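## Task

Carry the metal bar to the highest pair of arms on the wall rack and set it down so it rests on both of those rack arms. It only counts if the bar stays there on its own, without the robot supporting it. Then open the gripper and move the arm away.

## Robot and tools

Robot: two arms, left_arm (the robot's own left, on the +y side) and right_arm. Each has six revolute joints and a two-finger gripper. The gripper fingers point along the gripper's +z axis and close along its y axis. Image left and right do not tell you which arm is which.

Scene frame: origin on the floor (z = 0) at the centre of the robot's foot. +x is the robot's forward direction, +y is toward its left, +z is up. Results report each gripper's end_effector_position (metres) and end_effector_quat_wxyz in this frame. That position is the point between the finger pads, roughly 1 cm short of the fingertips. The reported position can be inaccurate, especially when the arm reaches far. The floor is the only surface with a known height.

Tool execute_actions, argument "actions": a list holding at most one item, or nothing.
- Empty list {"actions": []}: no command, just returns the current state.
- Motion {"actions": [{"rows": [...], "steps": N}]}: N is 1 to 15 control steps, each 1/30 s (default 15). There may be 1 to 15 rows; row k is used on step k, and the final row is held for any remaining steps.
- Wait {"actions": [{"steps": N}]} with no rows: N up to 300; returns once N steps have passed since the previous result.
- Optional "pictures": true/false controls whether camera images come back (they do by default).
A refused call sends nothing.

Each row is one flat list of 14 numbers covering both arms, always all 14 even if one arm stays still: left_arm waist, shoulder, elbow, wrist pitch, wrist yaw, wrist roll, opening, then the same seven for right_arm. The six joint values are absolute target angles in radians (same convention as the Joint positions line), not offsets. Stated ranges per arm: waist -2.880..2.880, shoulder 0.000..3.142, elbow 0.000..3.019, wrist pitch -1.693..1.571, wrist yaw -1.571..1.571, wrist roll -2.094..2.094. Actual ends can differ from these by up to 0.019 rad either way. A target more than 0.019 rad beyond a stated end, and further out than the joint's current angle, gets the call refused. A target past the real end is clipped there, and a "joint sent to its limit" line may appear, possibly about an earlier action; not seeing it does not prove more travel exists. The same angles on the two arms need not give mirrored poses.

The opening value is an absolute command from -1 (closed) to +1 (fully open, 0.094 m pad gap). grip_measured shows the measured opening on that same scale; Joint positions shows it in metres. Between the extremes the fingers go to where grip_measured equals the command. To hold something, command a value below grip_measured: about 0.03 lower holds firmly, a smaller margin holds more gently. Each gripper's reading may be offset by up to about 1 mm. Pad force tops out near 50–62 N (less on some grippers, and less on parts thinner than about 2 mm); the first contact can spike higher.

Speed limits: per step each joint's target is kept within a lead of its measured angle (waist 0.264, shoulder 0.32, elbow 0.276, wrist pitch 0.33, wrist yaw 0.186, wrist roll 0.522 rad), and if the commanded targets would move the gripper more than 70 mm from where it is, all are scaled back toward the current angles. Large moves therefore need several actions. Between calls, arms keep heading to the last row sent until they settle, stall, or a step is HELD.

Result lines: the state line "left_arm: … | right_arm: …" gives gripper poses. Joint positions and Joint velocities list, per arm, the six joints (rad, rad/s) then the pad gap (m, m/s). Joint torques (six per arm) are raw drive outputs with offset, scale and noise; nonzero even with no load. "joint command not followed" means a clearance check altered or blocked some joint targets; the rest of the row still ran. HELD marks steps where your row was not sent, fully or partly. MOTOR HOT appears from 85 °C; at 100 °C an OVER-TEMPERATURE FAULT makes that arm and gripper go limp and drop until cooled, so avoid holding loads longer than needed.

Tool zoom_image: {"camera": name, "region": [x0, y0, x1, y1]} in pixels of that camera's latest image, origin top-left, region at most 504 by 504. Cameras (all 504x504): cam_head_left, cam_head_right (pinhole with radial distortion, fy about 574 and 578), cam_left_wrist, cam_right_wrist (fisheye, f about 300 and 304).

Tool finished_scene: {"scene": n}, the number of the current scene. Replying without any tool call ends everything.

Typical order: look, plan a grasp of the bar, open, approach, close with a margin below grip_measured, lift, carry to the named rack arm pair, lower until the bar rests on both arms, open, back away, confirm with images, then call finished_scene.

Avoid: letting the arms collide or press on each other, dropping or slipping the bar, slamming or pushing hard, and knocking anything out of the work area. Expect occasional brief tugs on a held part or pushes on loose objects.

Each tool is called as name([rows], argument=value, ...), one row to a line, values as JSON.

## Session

execute_actions(actions=[])

Scene clock: 0.00 s of 4500.00 s.
left_arm: end_effector_position=(+0.5920, +0.2519, +1.2732) grip_measured=+1.000 end_effector_quat_wxyz=(+0.256, -0.002, +0.967, -0.010) | right_arm: end_effector_position=(+0.5919, -0.2517, +1.2773) grip_measured=+1.000 end_effector_quat_wxyz=(+0.258, -0.005, +0.966, +0.006)
Joint positions: left_arm=[-1.61   0.775  0.947  0.507 -0.005  0.029  0.094] | right_arm=[ 1.619  0.764  0.939  0.509  0.015 -0.051  0.094]
Joint velocities: left_arm=[-0.015  0.005 -0.017 -0.012  0.037  0.007  0.   ] | right_arm=[ 0.005 -0.015 -0.002  0.022  0.051  0.007  0.   ]
Joint torques (N m, as the arm reports them, + toward a larger angle): no reading
Motor temperatures (°C, as the motors report them): left_arm=[23 23 24 23 24 24] | right_arm=[22 20 21 22 20 22]

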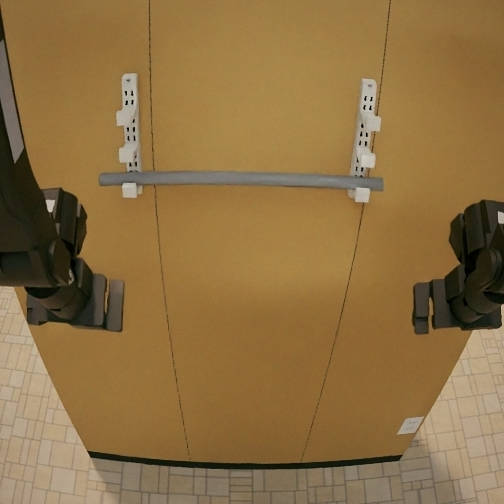

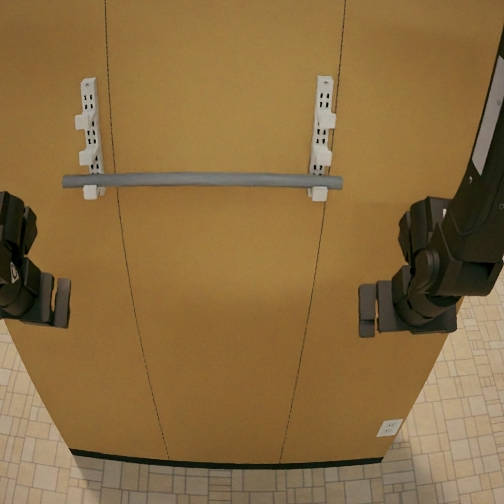

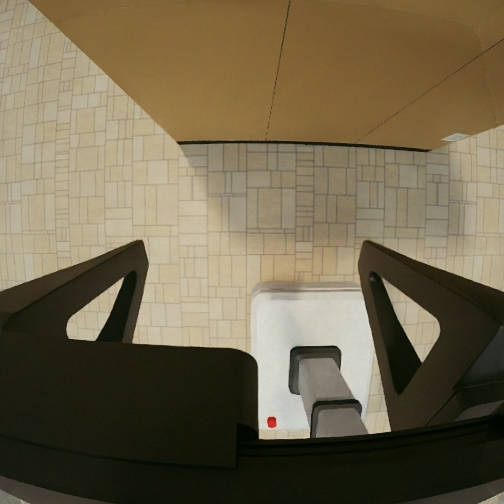

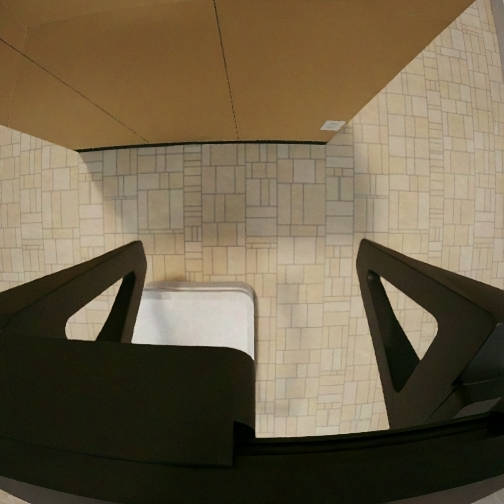

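execute_actions([
  {"rows": [[-1.77,1.28,1.70,1.16,0.7,1.82,1, 1.619,0.764,0.94,0.5,0,1.57,1]], "steps": 15},
], pictures=false)

execute_actions([
  {"steps": 50},
])

Scene clock: 6.97 s of 4500.00 s.
left_arm: end_effector_position=(+0.7729, +0.0838, +1.2575) grip_measured=+1.000 end_effector_quat_wxyz=(+0.676, +0.509, +0.530, +0.052) | right_arm: end_effector_position=(+0.5920, -0.2496, +1.2774) grip_measured=+1.000 end_effector_quat_wxyz=(+0.193, +0.605, +0.753, +0.173)
Joint positions: left_arm=[-1.773  1.331  1.659  1.129  0.695  1.173  0.094] | right_arm=[1.619 0.764 0.939 0.509 0.003 1.318 0.094]
Joint velocities: left_arm=[ 0.005 -0.122  0.252  0.208 -0.022  2.821  0.   ] | right_arm=[-0.005 -0.015  0.007  0.002  0.022  1.575  0.   ]
Joint torques (N m, as the arm reports them, + toward a larger angle): left_arm=[ -0.96 -20.65   4.68   2.56   0.47  -0.15] | right_arm=[  0.77 -13.64   1.48   0.84   0.    -0.07]
Motor temperatures (°C, as the motors report them): left_arm=[23 24 24 23 24 24] | right_arm=[22 21 21 22 20 22]
Steps of this call (steps 1 to 90: nothing new was sent; then 3.47 s passed at rest; steps 91 to 105: all 15 steps of this action). Readings (joint positions):
91: left_arm=[-1.614 0.787 0.956 0.532 0.033 0.066] | right_arm=[1.619 0.764 0.939 0.509 0.009 0.020]
92: left_arm=[-1.630 0.819 0.986 0.589 0.086 0.120] | right_arm=[1.619 0.764 0.939 0.509 0.005 0.118]
94: left_arm=[-1.678 0.921 1.092 0.710 0.200 0.236] | right_arm=[1.619 0.764 0.939 0.509 0.003 0.313]
98: left_arm=[-1.751 1.200 1.419 1.025 0.532 0.566] | right_arm=[1.619 0.764 0.939 0.509 0.003 0.701]
105: the state above

Scene clock: 8.63 s of 4500.00 s.
left_arm: end_effector_position=(+0.7988, +0.0913, +1.2893) grip_measured=+1.000 end_effector_quat_wxyz=(+0.635, +0.639, +0.324, +0.290) | right_arm: end_effector_position=(+0.5920, -0.2496, +1.2774) grip_measured=+1.000 end_effector_quat_wxyz=(+0.171, +0.692, +0.674, +0.195)
Joint positions: left_arm=[-1.773  1.296  1.681  1.145  0.696  1.813  0.094] | right_arm=[1.619 0.764 0.939 0.509 0.003 1.56  0.094]
Joint velocities: left_arm=[-0.024  0.005 -0.002 -0.012 -0.037  0.037  0.   ] | right_arm=[-0.005  0.005  0.002 -0.007  0.022  0.007  0.   ]
Joint torques (N m, as the arm reports them, + toward a larger angle): left_arm=[ -1.43 -18.66   4.37   2.69   0.47  -0.12] | right_arm=[  0.27 -13.92   1.44   0.93   0.    -0.06]
Motor temperatures (°C, as the motors report them): left_arm=[23 24 24 23 24 24] | right_arm=[22 21 21 22 20 22]
Steps of this call (steps 1 to 45: the robot went on to your last target; steps 46 to 50: nothing new was sent). Readings (joint positions):
1: left_arm=[-1.773 1.326 1.666 1.134 0.695 1.271] | right_arm=[1.619 0.764 0.939 0.509 0.003 1.367]
2: left_arm=[-1.773 1.321 1.671 1.137 0.695 1.369] | right_arm=[1.619 0.764 0.939 0.509 0.003 1.406]
4: left_arm=[-1.773 1.309 1.678 1.142 0.695 1.528] | right_arm=[1.619 0.764 0.939 0.509 0.003 1.462]
8: left_arm=[-1.773 1.296 1.681 1.145 0.695 1.697] | right_arm=[1.619 0.764 0.939 0.509 0.003 1.520]
50: the state above
All arms were judged still, so your last target was given up. Only a new action makes them travel on or press farther. Fingers that are still opening or closing keep moving.

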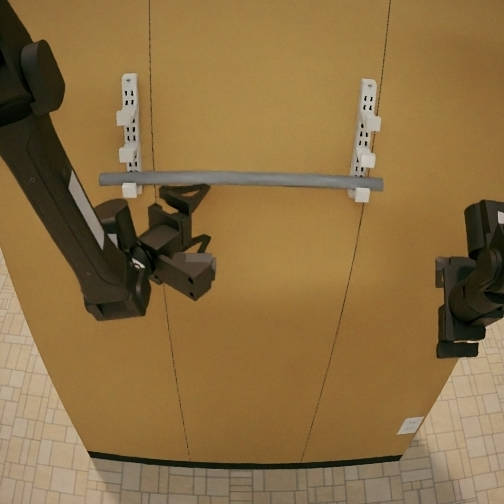

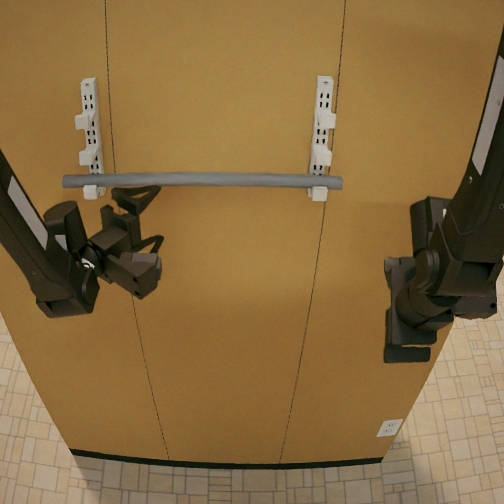

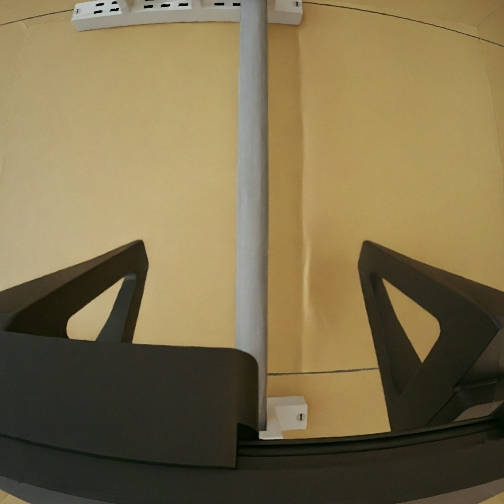

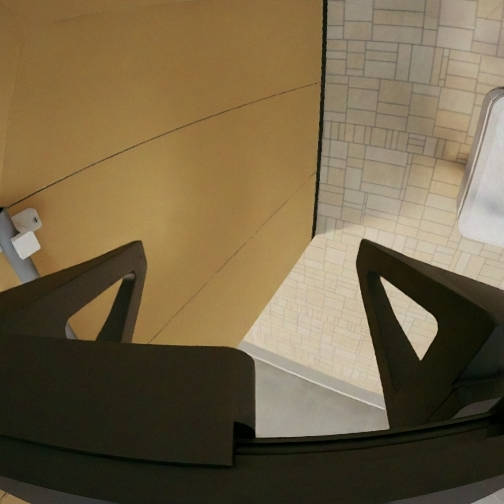

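execute_actions([
  {"rows": [[-1.77,1.39,2.12,0.87,0.7,1.86,1, 1.619,0.764,0.94,0.5,0,1.57,1]], "steps": 15},
], pictures=false)

execute_actions([
  {"steps": 30},
])

Scene clock: 13.37 s of 4500.00 s.
left_arm: end_effector_position=(+0.9059, +0.0989, +1.3041) grip_measured=+1.000 end_effector_quat_wxyz=(+0.635, +0.637, +0.299, +0.319) | right_arm: end_effector_position=(+0.5920, -0.2496, +1.2774) grip_measured=+1.000 end_effector_quat_wxyz=(+0.171, +0.692, +0.674, +0.195)
Joint positions: left_arm=[-1.772  1.396  2.095  0.878  0.701  1.851  0.094] | right_arm=[1.619 0.764 0.939 0.509 0.003 1.56  0.094]
Joint velocities: left_arm=[-0.005 -0.015  0.002 -0.051 -0.037 -0.037  0.   ] | right_arm=[ 0.015 -0.005 -0.012 -0.012 -0.125 -0.051  0.   ]
Joint torques (N m, as the arm reports them, + toward a larger angle): left_arm=[ -1.53 -20.68   6.84   1.92   0.19  -0.1 ] | right_arm=[  0.55 -13.69   1.42   0.84  -0.01  -0.06]
Motor temperatures (°C, as the motors report them): left_arm=[23 25 25 23 24 24] | right_arm=[22 21 21 22 20 22]
Steps of this call (steps 1 to 90: nothing new was sent; then 1.23 s passed at rest; steps 91 to 105: all 15 steps of this action). Readings (joint positions):
91: left_arm=[-1.773 1.303 1.707 1.106 0.704 1.818] | right_arm=[1.619 0.764 0.939 0.509 0.003 1.560]
92: left_arm=[-1.773 1.329 1.780 1.020 0.704 1.825] | right_arm=[1.619 0.764 0.939 0.509 0.003 1.560]
94: left_arm=[-1.772 1.387 1.936 0.924 0.701 1.834] | right_arm=[1.619 0.764 0.939 0.509 0.003 1.560]
98: left_arm=[-1.772 1.409 2.065 0.878 0.701 1.845] | right_arm=[1.619 0.764 0.939 0.509 0.003 1.560]
105: the state above

Scene clock: 14.37 s of 4500.00 s.
left_arm: end_effector_position=(+0.9058, +0.0987, +1.3032) grip_measured=+1.000 end_effector_quat_wxyz=(+0.634, +0.639, +0.299, +0.318) | right_arm: end_effector_position=(+0.5920, -0.2496, +1.2774) grip_measured=+1.000 end_effector_quat_wxyz=(+0.171, +0.692, +0.674, +0.195)
Joint positions: left_arm=[-1.772  1.396  2.095  0.873  0.701  1.853  0.094] | right_arm=[1.619 0.764 0.939 0.509 0.003 1.56  0.094]
Joint velocities: left_arm=[-0.015 -0.015 -0.002  0.007  0.037 -0.022  0.   ] | right_arm=[-0.024 -0.005 -0.002  0.002 -0.037 -0.095  0.   ]
Joint torques (N m, as the arm reports them, + toward a larger angle): left_arm=[ -1.42 -20.97   7.05   1.92   0.2   -0.12] | right_arm=[  0.26 -13.51   1.46   0.88  -0.03  -0.03]
Motor temperatures (°C, as the motors report them): left_arm=[23 25 25 23 24 24] | right_arm=[22 21 21 22 20 22]
Steps of this call (steps 1 to 15: the robot went on to your last target; steps 16 to 30: nothing new was sent). Readings (joint positions):
1: left_arm=[-1.772 1.396 2.095 0.876 0.701 1.852] | right_arm=[1.619 0.764 0.939 0.509 0.003 1.560]
2: left_arm=[-1.772 1.396 2.095 0.874 0.701 1.852] | right_arm=[1.619 0.764 0.939 0.509 0.003 1.560]
4: left_arm=[-1.772 1.396 2.095 0.874 0.701 1.853] | right_arm=[1.619 0.764 0.939 0.509 0.003 1.560]
8: left_arm=[-1.772 1.396 2.095 0.873 0.701 1.853] | right_arm=[1.619 0.764 0.939 0.509 0.003 1.560]
30: the state above
All arms were judged still, so your last target was given up. Only a new action makes them travel on or press farther. Fingers that are still opening or closing keep moving.

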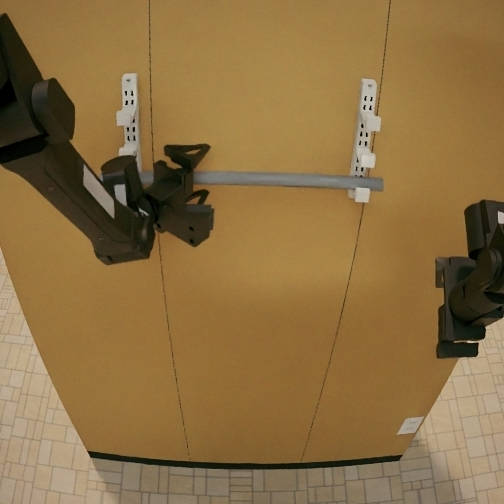

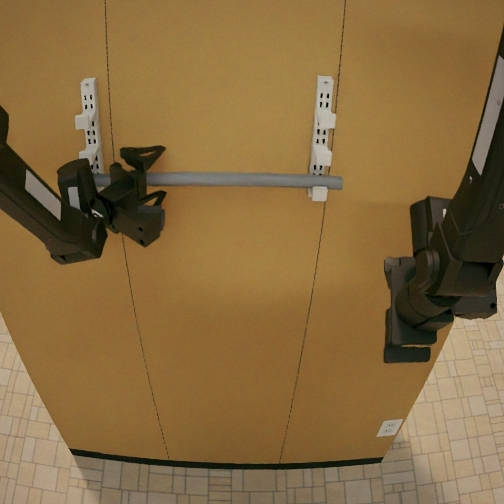

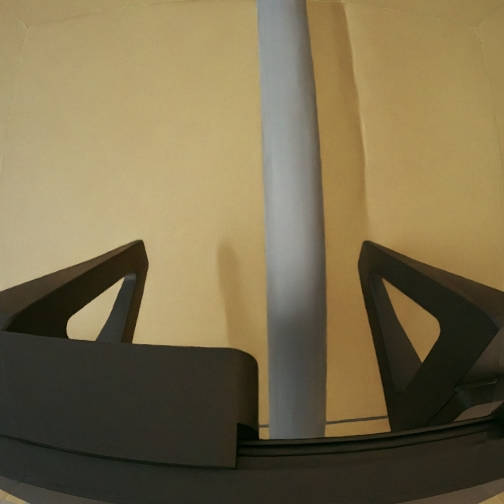

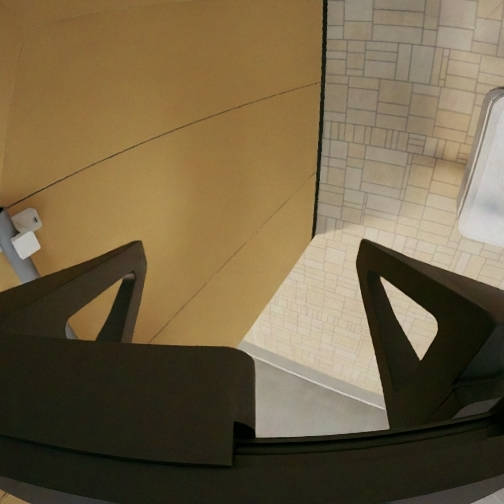

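execute_actions([
  {"rows": [[-1.77,1.445,2.19,0.856,0.7,1.84,1, 1.619,0.764,0.94,0.5,0,1.57,1]], "steps": 15},
], pictures=false)

execute_actions([
  {"steps": 20},
])

Scene clock: 19.17 s of 4500.00 s.
left_arm: end_effector_position=(+0.9083, +0.0967, +1.2925) grip_measured=+1.000 end_effector_quat_wxyz=(+0.635, +0.637, +0.300, +0.317) | right_arm: end_effector_position=(+0.5920, -0.2496, +1.2774) grip_measured=+1.000 end_effector_quat_wxyz=(+0.171, +0.692, +0.674, +0.195)
Joint positions: left_arm=[-1.772  1.434  2.148  0.861  0.701  1.848  0.094] | right_arm=[1.619 0.764 0.939 0.509 0.003 1.56  0.094]
Joint velocities: left_arm=[ 0.005 -0.005  0.002 -0.007 -0.037  0.051  0.   ] | right_arm=[-0.005 -0.005  0.007  0.002  0.037  0.022  0.   ]
Joint torques (N m, as the arm reports them, + toward a larger angle): left_arm=[ -1.54 -19.12   8.21   1.94   0.19  -0.29] | right_arm=[  0.41 -13.6    1.42   0.8   -0.02  -0.04]
Motor temperatures (°C, as the motors report them): left_arm=[23 25 25 23 24 24] | right_arm=[22 21 21 22 20 22]
Steps of this call (steps 1 to 90: nothing new was sent; then 1.30 s passed at rest; steps 91 to 105: all 15 steps of this action). Readings (joint positions):
91: left_arm=[-1.772 1.399 2.101 0.872 0.701 1.853] | right_arm=[1.619 0.764 0.939 0.509 0.003 1.560]
92: left_arm=[-1.772 1.408 2.120 0.868 0.701 1.851] | right_arm=[1.619 0.764 0.939 0.509 0.003 1.560]
94: left_arm=[-1.772 1.422 2.145 0.864 0.701 1.850] | right_arm=[1.619 0.764 0.939 0.509 0.003 1.560]
98: left_arm=[-1.772 1.429 2.148 0.861 0.701 1.849] | right_arm=[1.619 0.764 0.939 0.509 0.003 1.560]
105: the state above

Scene clock: 19.83 s of 4500.00 s.
left_arm: end_effector_position=(+0.9083, +0.0967, +1.2925) grip_measured=+1.000 end_effector_quat_wxyz=(+0.635, +0.637, +0.300, +0.317) | right_arm: end_effector_position=(+0.5920, -0.2496, +1.2774) grip_measured=+1.000 end_effector_quat_wxyz=(+0.171, +0.692, +0.674, +0.195)
Joint positions: left_arm=[-1.772  1.434  2.148  0.861  0.701  1.848  0.094] | right_arm=[1.619 0.764 0.939 0.509 0.003 1.56  0.094]
Joint velocities: left_arm=[-0.005 -0.015 -0.002  0.002  0.022  0.007  0.   ] | right_arm=[ 0.005 -0.005 -0.012  0.002 -0.051  0.051  0.   ]
Joint torques (N m, as the arm reports them, + toward a larger angle): left_arm=[ -1.55 -19.08   8.06   1.84   0.19  -0.24] | right_arm=[  0.51 -13.92   1.39   0.82  -0.01  -0.07]
Motor temperatures (°C, as the motors report them): left_arm=[23 25 25 23 24 24] | right_arm=[22 21 21 22 20 22]
Steps of this call (steps 1 to 15: the robot went on to your last target; steps 16 to 20: nothing new was sent). Readings (joint positions):
1: left_arm=[-1.772 1.434 2.148 0.861 0.701 1.848] | right_arm=[1.619 0.764 0.939 0.509 0.003 1.560]
2: left_arm=[-1.772 1.434 2.148 0.861 0.701 1.848] | right_arm=[1.619 0.764 0.939 0.509 0.003 1.560]
4: left_arm=[-1.772 1.434 2.148 0.861 0.701 1.848] | right_arm=[1.619 0.764 0.939 0.509 0.003 1.560]
8: left_arm=[-1.772 1.434 2.148 0.861 0.701 1.848] | right_arm=[1.619 0.764 0.939 0.509 0.003 1.560]
20: the state above
All arms were judged still, so your last target was given up. Only a new action makes them travel on or press farther. Fingers that are still opening or closing keep moving.

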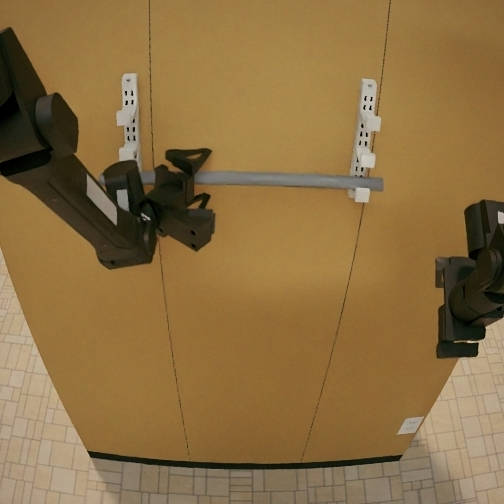

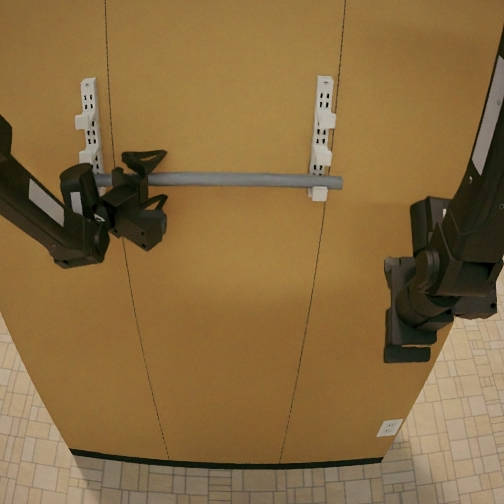

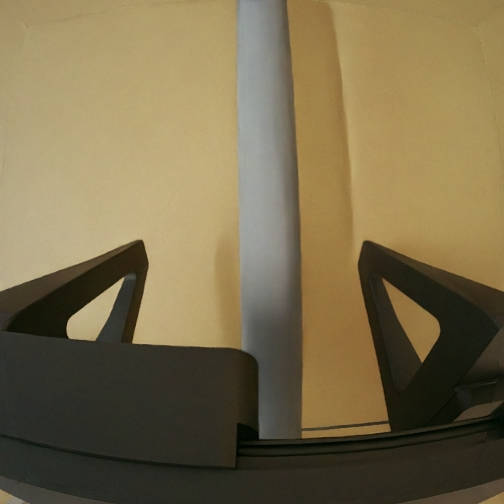

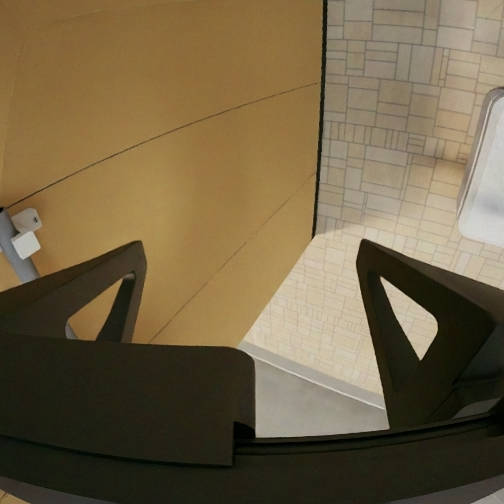

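execute_actions([
  {"rows": [[-1.77,1.445,2.19,0.856,0.7,1.84,-0.6, 1.619,0.764,0.94,0.5,0,1.57,1]], "steps": 15},
], pictures=false)

execute_actions([
  {"rows": [[-1.77,1.31,2.06,0.90,0.7,1.84,-0.6, 1.619,0.764,0.94,0.5,0,1.57,1]], "steps": 15},
], pictures=false)

execute_actions([
  {"steps": 20},
])

Scene clock: 25.03 s of 4500.00 s.
left_arm: end_effector_position=(+0.9057, +0.0963, +1.2853) grip_measured=-0.490 end_effector_quat_wxyz=(+0.635, +0.637, +0.312, +0.308) | right_arm: end_effector_position=(+0.5920, -0.2496, +1.2774) grip_measured=+1.000 end_effector_quat_wxyz=(+0.171, +0.692, +0.674, +0.195)
Joint positions: left_arm=[-1.771  1.441  2.148  0.853  0.694  1.83   0.024] | right_arm=[1.619 0.764 0.939 0.509 0.003 1.56  0.094]
Joint velocities: left_arm=[-0.005 -0.005 -0.022  0.027 -0.066 -0.007  0.   ] | right_arm=[-0.005 -0.005 -0.002 -0.012  0.037  0.051  0.   ]
Joint torques (N m, as the arm reports them, + toward a larger angle): left_arm=[ -1.63 -19.89   8.04   2.19   0.54  -0.1 ] | right_arm=[  0.24 -13.54   1.4    0.79  -0.01  -0.04]
Motor temperatures (°C, as the motors report them): left_arm=[23 26 26 23 24 24] | right_arm=[22 22 21 22 20 22]
Steps of this call (steps 1 to 90: nothing new was sent; then 1.70 s passed at rest; steps 91 to 105: all 15 steps of this action). Readings (joint positions):
91: left_arm=[-1.772 1.434 2.148 0.861 0.701 1.847] | right_arm=[1.619 0.764 0.939 0.509 0.003 1.560]
92: left_arm=[-1.772 1.434 2.148 0.861 0.701 1.847] | right_arm=[1.619 0.764 0.939 0.509 0.003 1.560]
94: left_arm=[-1.772 1.434 2.148 0.861 0.701 1.847] | right_arm=[1.619 0.764 0.939 0.509 0.003 1.560]
98: left_arm=[-1.771 1.441 2.148 0.853 0.694 1.833] | right_arm=[1.619 0.764 0.939 0.509 0.003 1.560]
105: the state above

Scene clock: 25.53 s of 4500.00 s.
left_arm: end_effector_position=(+0.9004, +0.1011, +1.2959) grip_measured=-0.490 end_effector_quat_wxyz=(+0.626, +0.645, +0.316, +0.305) | right_arm: end_effector_position=(+0.5920, -0.2496, +1.2774) grip_measured=+1.000 end_effector_quat_wxyz=(+0.171, +0.692, +0.674, +0.195)
Joint positions: left_arm=[-1.766  1.381  2.06   0.854  0.685  1.846  0.024] | right_arm=[1.619 0.764 0.939 0.509 0.003 1.56  0.094]
Joint velocities: left_arm=[-0.005 -0.015  0.012  0.007 -0.007 -0.022  0.001] | right_arm=[ 0.005 -0.005 -0.002 -0.002 -0.037 -0.022  0.   ]
Joint torques (N m, as the arm reports them, + toward a larger angle): left_arm=[ -1.82 -25.36   4.87   4.06   1.04  -0.23] | right_arm=[  0.36 -13.42   1.41   0.83  -0.01  -0.05]
Motor temperatures (°C, as the motors report them): left_arm=[23 26 26 23 24 24] | right_arm=[22 22 21 22 20 22]
Steps of this call (steps 1 to 15: all 15 steps of this action). Readings (joint positions):
1: left_arm=[-1.771 1.434 2.136 0.855 0.691 1.830] | right_arm=[1.619 0.764 0.939 0.509 0.003 1.560]
2: left_arm=[-1.772 1.418 2.111 0.854 0.681 1.830] | right_arm=[1.619 0.764 0.939 0.509 0.003 1.560]
4: left_arm=[-1.771 1.398 2.084 0.851 0.676 1.834] | right_arm=[1.619 0.764 0.939 0.509 0.003 1.560]
8: left_arm=[-1.766 1.381 2.060 0.853 0.685 1.845] | right_arm=[1.619 0.764 0.939 0.509 0.003 1.560]
15: the state above

Scene clock: 26.20 s of 4500.00 s.
left_arm: end_effector_position=(+0.9004, +0.1011, +1.2959) grip_measured=-0.490 end_effector_quat_wxyz=(+0.626, +0.645, +0.316, +0.306) | right_arm: end_effector_position=(+0.5920, -0.2496, +1.2774) grip_measured=+1.000 end_effector_quat_wxyz=(+0.171, +0.692, +0.674, +0.195)
Joint positions: left_arm=[-1.766  1.381  2.06   0.854  0.685  1.846  0.024] | right_arm=[1.619 0.764 0.939 0.509 0.003 1.56  0.094]
Joint velocities: left_arm=[ 0.005 -0.005 -0.007  0.012 -0.11   0.022  0.001] | right_arm=[-0.005 -0.005 -0.007  0.002 -0.007  0.022  0.   ]
Joint torques (N m, as the arm reports them, + toward a larger angle): left_arm=[ -1.86 -25.43   4.88   4.08   1.05  -0.23] | right_arm=[  0.57 -13.62   1.46   0.95   0.01  -0.04]
Motor temperatures (°C, as the motors report them): left_arm=[23 26 26 23 24 24] | right_arm=[22 22 21 22 20 22]
Steps of this call (steps 1 to 15: the robot went on to your last target; steps 16 to 20: nothing new was sent). Readings (joint positions):
1: left_arm=[-1.766 1.381 2.060 0.854 0.685 1.846] | right_arm=[1.619 0.764 0.939 0.509 0.003 1.560]
2: left_arm=[-1.766 1.381 2.060 0.854 0.685 1.846] | right_arm=[1.619 0.764 0.939 0.509 0.003 1.560]
4: left_arm=[-1.766 1.381 2.060 0.854 0.685 1.846] | right_arm=[1.619 0.764 0.939 0.509 0.003 1.560]
8: left_arm=[-1.766 1.381 2.060 0.854 0.685 1.846] | right_arm=[1.619 0.764 0.939 0.509 0.003 1.560]
20: the state above
All arms were judged still, so your last target was given up. Only a new action makes them travel on or press farther. Fingers that are still opening or closing keep moving.

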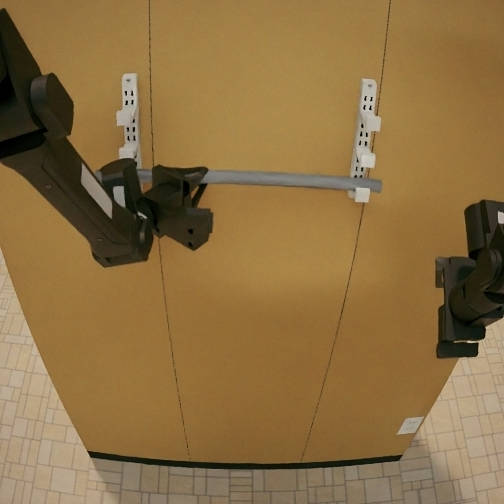

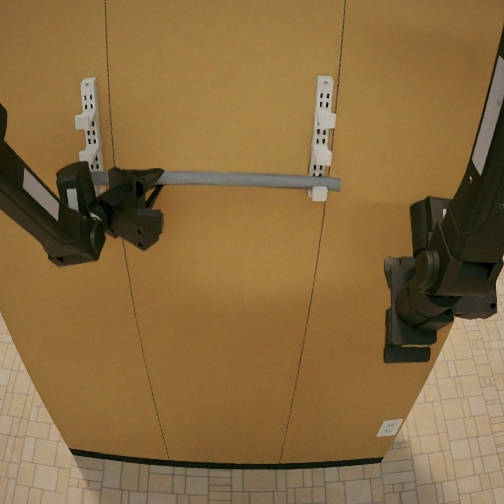

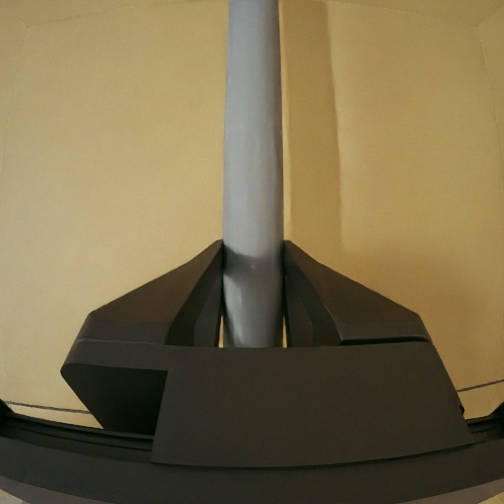

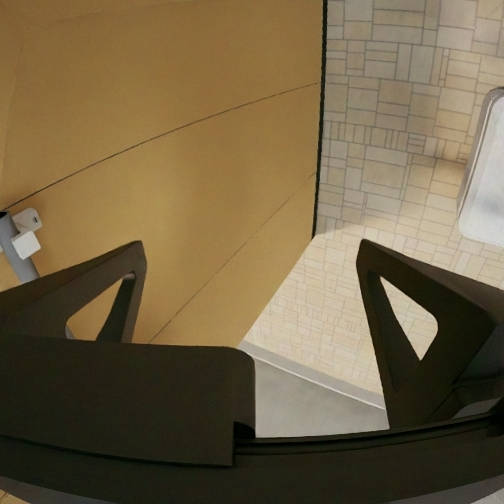

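execute_actions([
  {"rows": [[-1.77,1.275,2.05,0.97,0.71,1.83,-0.6, 1.619,0.764,0.94,0.5,0,1.57,1]], "steps": 15},
], pictures=false)

execute_actions([
  {"steps": 20},
])

Scene clock: 30.27 s of 4500.00 s.
left_arm: end_effector_position=(+0.8954, +0.1014, +1.2981) grip_measured=-0.490 end_effector_quat_wxyz=(+0.628, +0.641, +0.307, +0.317) | right_arm: end_effector_position=(+0.5920, -0.2496, +1.2774) grip_measured=+1.000 end_effector_quat_wxyz=(+0.171, +0.692, +0.674, +0.195)
Joint positions: left_arm=[-1.766  1.381  2.042  0.901  0.685  1.85   0.024] | right_arm=[1.619 0.764 0.939 0.509 0.003 1.56  0.094]
Joint velocities: left_arm=[-0.015  0.015 -0.017 -0.012 -0.007 -0.037 -0.001] | right_arm=[-0.005 -0.015  0.007 -0.002 -0.037 -0.037  0.   ]
Joint torques (N m, as the arm reports them, + toward a larger angle): left_arm=[ -1.82 -25.51   5.21   4.29   1.14  -0.31] | right_arm=[  0.51 -13.58   1.39   0.85   0.    -0.06]
Motor temperatures (°C, as the motors report them): left_arm=[23 27 26 23 24 24] | right_arm=[22 22 21 22 20 22]
Steps of this call (steps 1 to 90: nothing new was sent; then 0.57 s passed at rest; steps 91 to 105: all 15 steps of this action). Readings (joint positions):
91: left_arm=[-1.766 1.381 2.058 0.859 0.685 1.846] | right_arm=[1.619 0.764 0.939 0.509 0.003 1.560]
92: left_arm=[-1.766 1.381 2.055 0.870 0.685 1.847] | right_arm=[1.619 0.764 0.939 0.509 0.003 1.560]
94: left_arm=[-1.766 1.381 2.048 0.886 0.685 1.849] | right_arm=[1.619 0.764 0.939 0.509 0.003 1.560]
98: left_arm=[-1.766 1.381 2.043 0.898 0.685 1.850] | right_arm=[1.619 0.764 0.939 0.509 0.003 1.560]
105: the state above

Scene clock: 30.93 s of 4500.00 s.
left_arm: end_effector_position=(+0.8954, +0.1014, +1.2982) grip_measured=-0.490 end_effector_quat_wxyz=(+0.628, +0.641, +0.307, +0.318) | right_arm: end_effector_position=(+0.5920, -0.2496, +1.2774) grip_measured=+1.000 end_effector_quat_wxyz=(+0.171, +0.692, +0.674, +0.195)
Joint positions: left_arm=[-1.766  1.381  2.042  0.901  0.685  1.85   0.024] | right_arm=[1.619 0.764 0.939 0.509 0.003 1.56  0.094]
Joint velocities: left_arm=[-0.005 -0.015  0.007 -0.007 -0.022 -0.007 -0.   ] | right_arm=[-0.005 -0.005 -0.007  0.012 -0.022  0.022  0.   ]
Joint torques (N m, as the arm reports them, + toward a larger angle): left_arm=[ -1.8  -25.51   5.19   4.21   1.14  -0.3 ] | right_arm=[  0.28 -13.73   1.55   0.8    0.    -0.02]
Motor temperatures (°C, as the motors report them): left_arm=[23 27 26 23 24 24] | right_arm=[22 22 21 22 20 22]
Steps of this call (steps 1 to 15: the robot went on to your last target; steps 16 to 20: nothing new was sent). Readings (joint positions):
1: left_arm=[-1.766 1.381 2.042 0.901 0.685 1.850] | right_arm=[1.619 0.764 0.939 0.509 0.003 1.560]
2: left_arm=[-1.766 1.381 2.042 0.901 0.685 1.850] | right_arm=[1.619 0.764 0.939 0.509 0.003 1.560]
4: left_arm=[-1.766 1.381 2.042 0.901 0.685 1.850] | right_arm=[1.619 0.764 0.939 0.509 0.003 1.560]
8: left_arm=[-1.766 1.381 2.042 0.901 0.685 1.850] | right_arm=[1.619 0.764 0.939 0.509 0.003 1.560]
20: the state above
All arms were judged still, so your last target was given up. Only a new action makes them travel on or press farther. Fingers that are still opening or closing keep moving.

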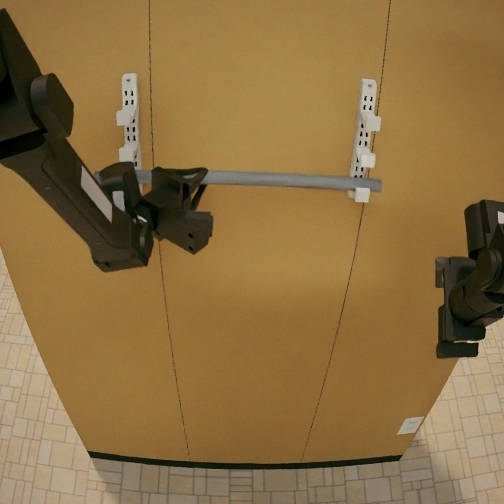

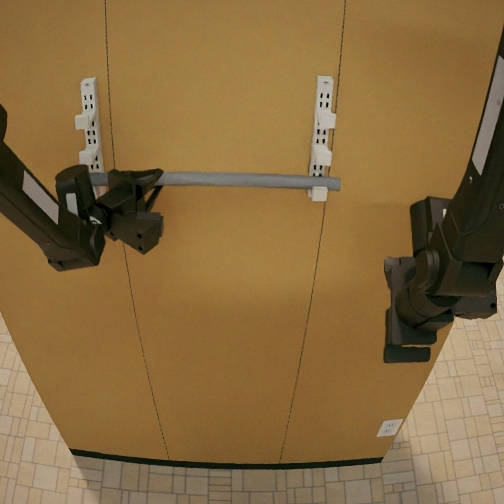

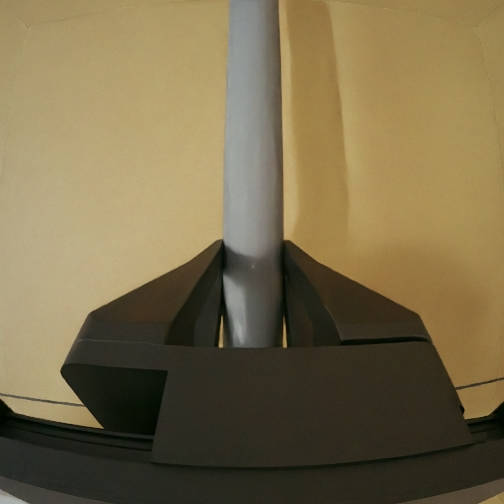

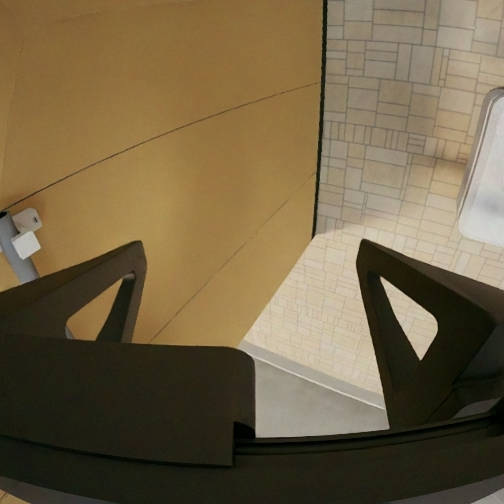

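execute_actions([
  {"rows": [[-1.77,1.40,2.07,0.90,0.7,1.84,-0.6, 1.89,1.28,1.70,1.09,-0.7,1.15,1]], "steps": 15},
], pictures=false)

execute_actions([
  {"steps": 45},
])

Scene clock: 36.87 s of 4500.00 s.
left_arm: end_effector_position=(+0.8938, +0.1008, +1.2954) grip_measured=-0.490 end_effector_quat_wxyz=(+0.627, +0.642, +0.308, +0.316) | right_arm: end_effector_position=(+0.7795, -0.0389, +1.2735) grip_measured=+1.000 end_effector_quat_wxyz=(+0.266, +0.335, +0.639, +0.639)
Joint positions: left_arm=[-1.766  1.384  2.042  0.9    0.685  1.851  0.024] | right_arm=[ 1.897  1.328  1.671  1.054 -0.697  1.194  0.094]
Joint velocities: left_arm=[-0.024 -0.005 -0.007 -0.007 -0.051 -0.022 -0.   ] | right_arm=[-0.015 -0.093  0.1    0.188  0.066 -0.227  0.   ]
Joint torques (N m, as the arm reports them, + toward a larger angle): left_arm=[ -1.89 -18.75   6.8    2.07   1.01  -0.28] | right_arm=[  2.59 -19.5    5.34   2.82  -0.4   -0.24]
Motor temperatures (°C, as the motors report them): left_arm=[23 28 26 23 24 24] | right_arm=[22 22 21 22 20 22]
Steps of this call (steps 1 to 90: nothing new was sent; then 2.43 s passed at rest; steps 91 to 105: all 15 steps of this action). Readings (joint positions):
91: left_arm=[-1.766 1.383 2.042 0.899 0.685 1.850] | right_arm=[1.626 0.773 0.947 0.529 -0.028 1.536]
92: left_arm=[-1.766 1.384 2.042 0.900 0.685 1.851] | right_arm=[1.651 0.798 0.972 0.574 -0.072 1.502]
94: left_arm=[-1.766 1.384 2.042 0.900 0.685 1.851] | right_arm=[1.725 0.880 1.061 0.671 -0.169 1.439]
98: left_arm=[-1.766 1.384 2.042 0.900 0.685 1.851] | right_arm=[1.847 1.115 1.333 0.927 -0.455 1.314]
105: the state above

Scene clock: 38.37 s of 4500.00 s.
left_arm: end_effector_position=(+0.8938, +0.1008, +1.2954) grip_measured=-0.490 end_effector_quat_wxyz=(+0.627, +0.642, +0.308, +0.316) | right_arm: end_effector_position=(+0.7937, -0.0454, +1.2903) grip_measured=+1.000 end_effector_quat_wxyz=(+0.295, +0.315, +0.638, +0.638)
Joint positions: left_arm=[-1.766  1.384  2.042  0.9    0.685  1.851  0.024] | right_arm=[ 1.897  1.31   1.682  1.068 -0.697  1.16   0.094]
Joint velocities: left_arm=[-0.005 -0.005  0.007 -0.012  0.007 -0.037 -0.001] | right_arm=[-0.005  0.005 -0.007 -0.002  0.037 -0.022  0.   ]
Joint torques (N m, as the arm reports them, + toward a larger angle): left_arm=[ -1.93 -18.76   6.79   2.07   1.01  -0.28] | right_arm=[  2.44 -18.79   5.12   2.74  -0.4   -0.25]
Motor temperatures (°C, as the motors report them): left_arm=[23 28 26 23 24 24] | right_arm=[22 22 21 22 20 22]
Steps of this call (steps 1 to 30: the robot went on to your last target; steps 31 to 45: nothing new was sent). Readings (joint positions):
1: left_arm=[-1.766 1.384 2.042 0.900 0.685 1.851] | right_arm=[1.897 1.326 1.674 1.059 -0.697 1.187]
2: left_arm=[-1.766 1.384 2.042 0.900 0.685 1.851] | right_arm=[1.897 1.323 1.677 1.062 -0.697 1.182]
4: left_arm=[-1.766 1.384 2.042 0.900 0.685 1.851] | right_arm=[1.897 1.317 1.680 1.066 -0.697 1.174]
8: left_arm=[-1.766 1.384 2.042 0.900 0.685 1.851] | right_arm=[1.897 1.310 1.682 1.068 -0.697 1.166]
45: the state above
All arms were judged still, so your last target was given up. Only a new action makes them travel on or press farther. Fingers that are still opening or closing keep moving.

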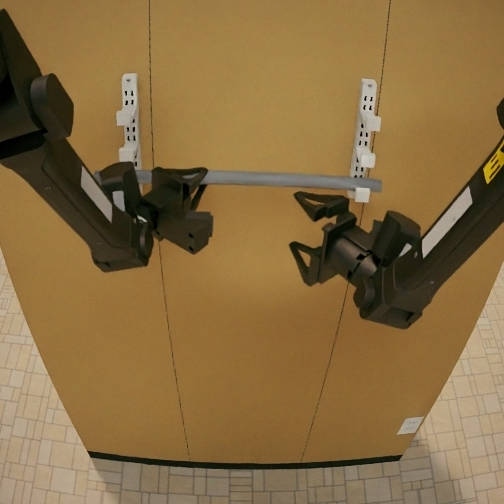

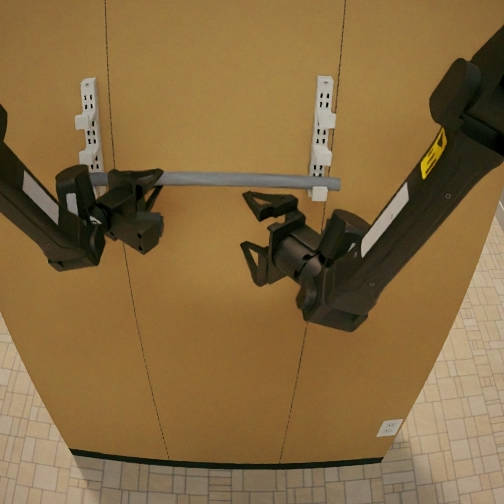

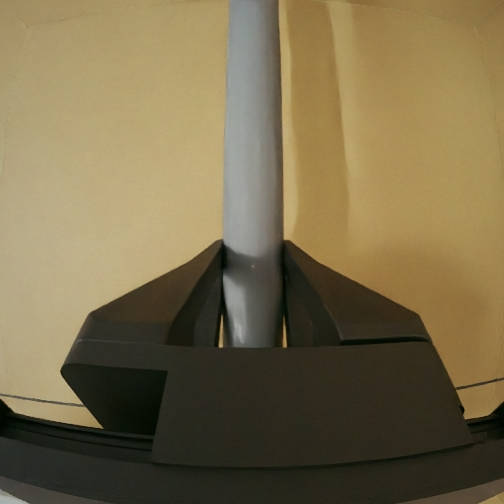

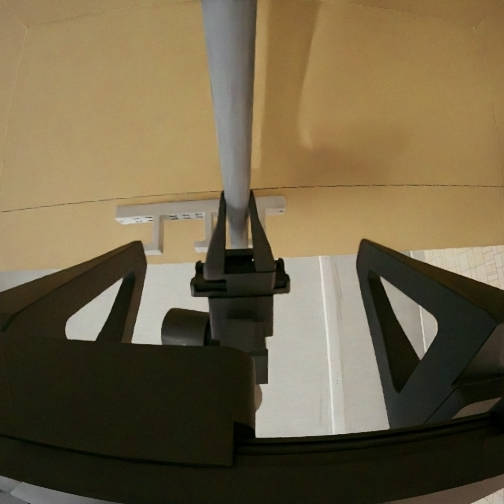

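execute_actions([
  {"rows": [[-1.77,1.40,2.07,0.90,0.7,1.84,-0.6, 1.82,1.28,1.70,1.17,-0.7,-1.88,1]], "steps": 15},
], pictures=false)

execute_actions([
  {"steps": 60},
])

Scene clock: 43.60 s of 4500.00 s.
left_arm: end_effector_position=(+0.8938, +0.1008, +1.2954) grip_measured=-0.490 end_effector_quat_wxyz=(+0.627, +0.642, +0.308, +0.316) | right_arm: end_effector_position=(+0.7957, -0.0768, +1.2905) grip_measured=+1.000 end_effector_quat_wxyz=(+0.660, -0.217, +0.675, +0.249)
Joint positions: left_arm=[-1.766  1.384  2.042  0.9    0.685  1.851  0.024] | right_arm=[ 1.814  1.307  1.683  1.147 -0.7   -0.27   0.094]
Joint velocities: left_arm=[-0.015 -0.015 -0.007  0.002  0.081 -0.051 -0.   ] | right_arm=[-0.005  0.005  0.002 -0.012  0.037 -2.835  0.   ]
Joint torques (N m, as the arm reports them, + toward a larger angle): left_arm=[ -1.87 -18.75   6.8    2.08   1.    -0.28] | right_arm=[  2.67 -18.77   5.1    2.69  -0.18  -0.12]
Motor temperatures (°C, as the motors report them): left_arm=[23 28 26 23 24 24] | right_arm=[22 22 21 22 20 22]
Steps of this call (steps 1 to 90: nothing new was sent; then 1.73 s passed at rest; steps 91 to 105: all 15 steps of this action). Readings (joint positions):
91: left_arm=[-1.766 1.384 2.042 0.900 0.685 1.851] | right_arm=[1.892 1.310 1.682 1.079 -0.699 1.090]
92: left_arm=[-1.766 1.384 2.042 0.900 0.685 1.851] | right_arm=[1.880 1.310 1.682 1.103 -0.701 0.992]
94: left_arm=[-1.766 1.384 2.042 0.900 0.685 1.851] | right_arm=[1.844 1.308 1.683 1.132 -0.701 0.797]
98: left_arm=[-1.766 1.384 2.042 0.900 0.685 1.851] | right_arm=[1.814 1.307 1.683 1.146 -0.700 0.409]
105: the state above

Scene clock: 45.60 s of 4500.00 s.
left_arm: end_effector_position=(+0.8938, +0.1008, +1.2954) grip_measured=-0.490 end_effector_quat_wxyz=(+0.627, +0.642, +0.308, +0.316) | right_arm: end_effector_position=(+0.7957, -0.0768, +1.2905) grip_measured=+1.000 end_effector_quat_wxyz=(+0.639, -0.635, +0.315, -0.300)
Joint positions: left_arm=[-1.766  1.384  2.042  0.9    0.685  1.851  0.024] | right_arm=[ 1.814  1.307  1.683  1.147 -0.7   -1.87   0.094]
Joint velocities: left_arm=[ 0.005 -0.005  0.007 -0.012 -0.007 -0.007  0.   ] | right_arm=[-0.005 -0.024  0.007 -0.007  0.022  0.051  0.   ]
Joint torques (N m, as the arm reports them, + toward a larger angle): left_arm=[ -1.91 -18.75   6.79   2.07   1.    -0.28] | right_arm=[  3.01 -18.67   4.95   2.78  -0.19  -0.12]
Motor temperatures (°C, as the motors report them): left_arm=[23 28 26 23 24 24] | right_arm=[22 22 21 22 20 22]
Steps of this call (steps 1 to 45: the robot went on to your last target; steps 46 to 60: nothing new was sent). Readings (joint positions):
1: left_arm=[-1.766 1.384 2.042 0.900 0.685 1.851] | right_arm=[1.814 1.307 1.683 1.147 -0.700 -0.367]
2: left_arm=[-1.766 1.384 2.042 0.900 0.685 1.851] | right_arm=[1.814 1.307 1.683 1.147 -0.700 -0.464]
4: left_arm=[-1.766 1.384 2.042 0.900 0.685 1.851] | right_arm=[1.814 1.307 1.683 1.147 -0.700 -0.659]
8: left_arm=[-1.766 1.384 2.042 0.900 0.685 1.851] | right_arm=[1.814 1.307 1.683 1.147 -0.700 -1.047]
60: the state above
All arms were judged still, so your last target was given up. Only a new action makes them travel on or press farther. Fingers that are still opening or closing keep moving.

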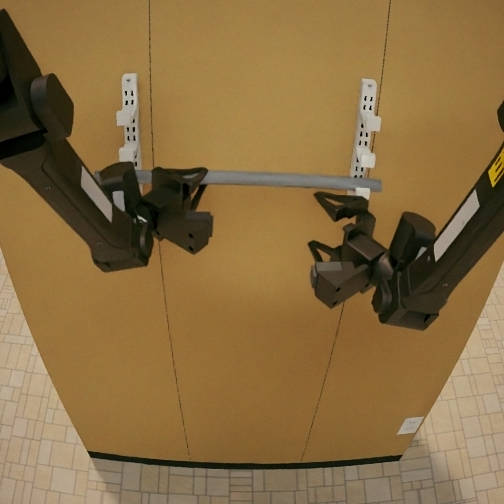

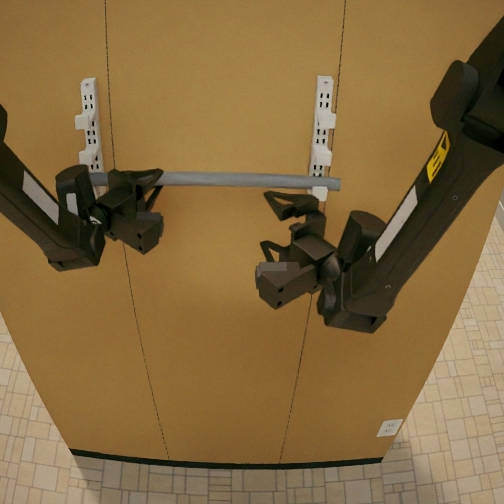

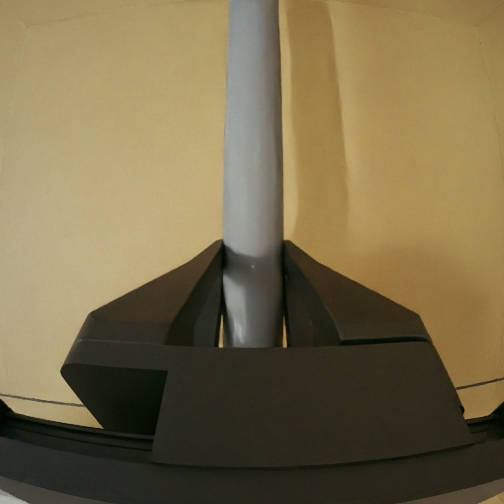

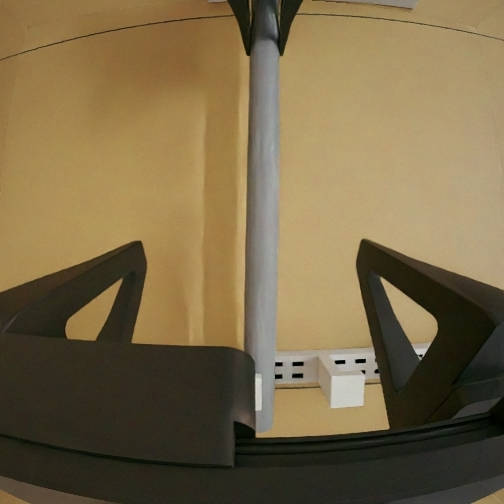

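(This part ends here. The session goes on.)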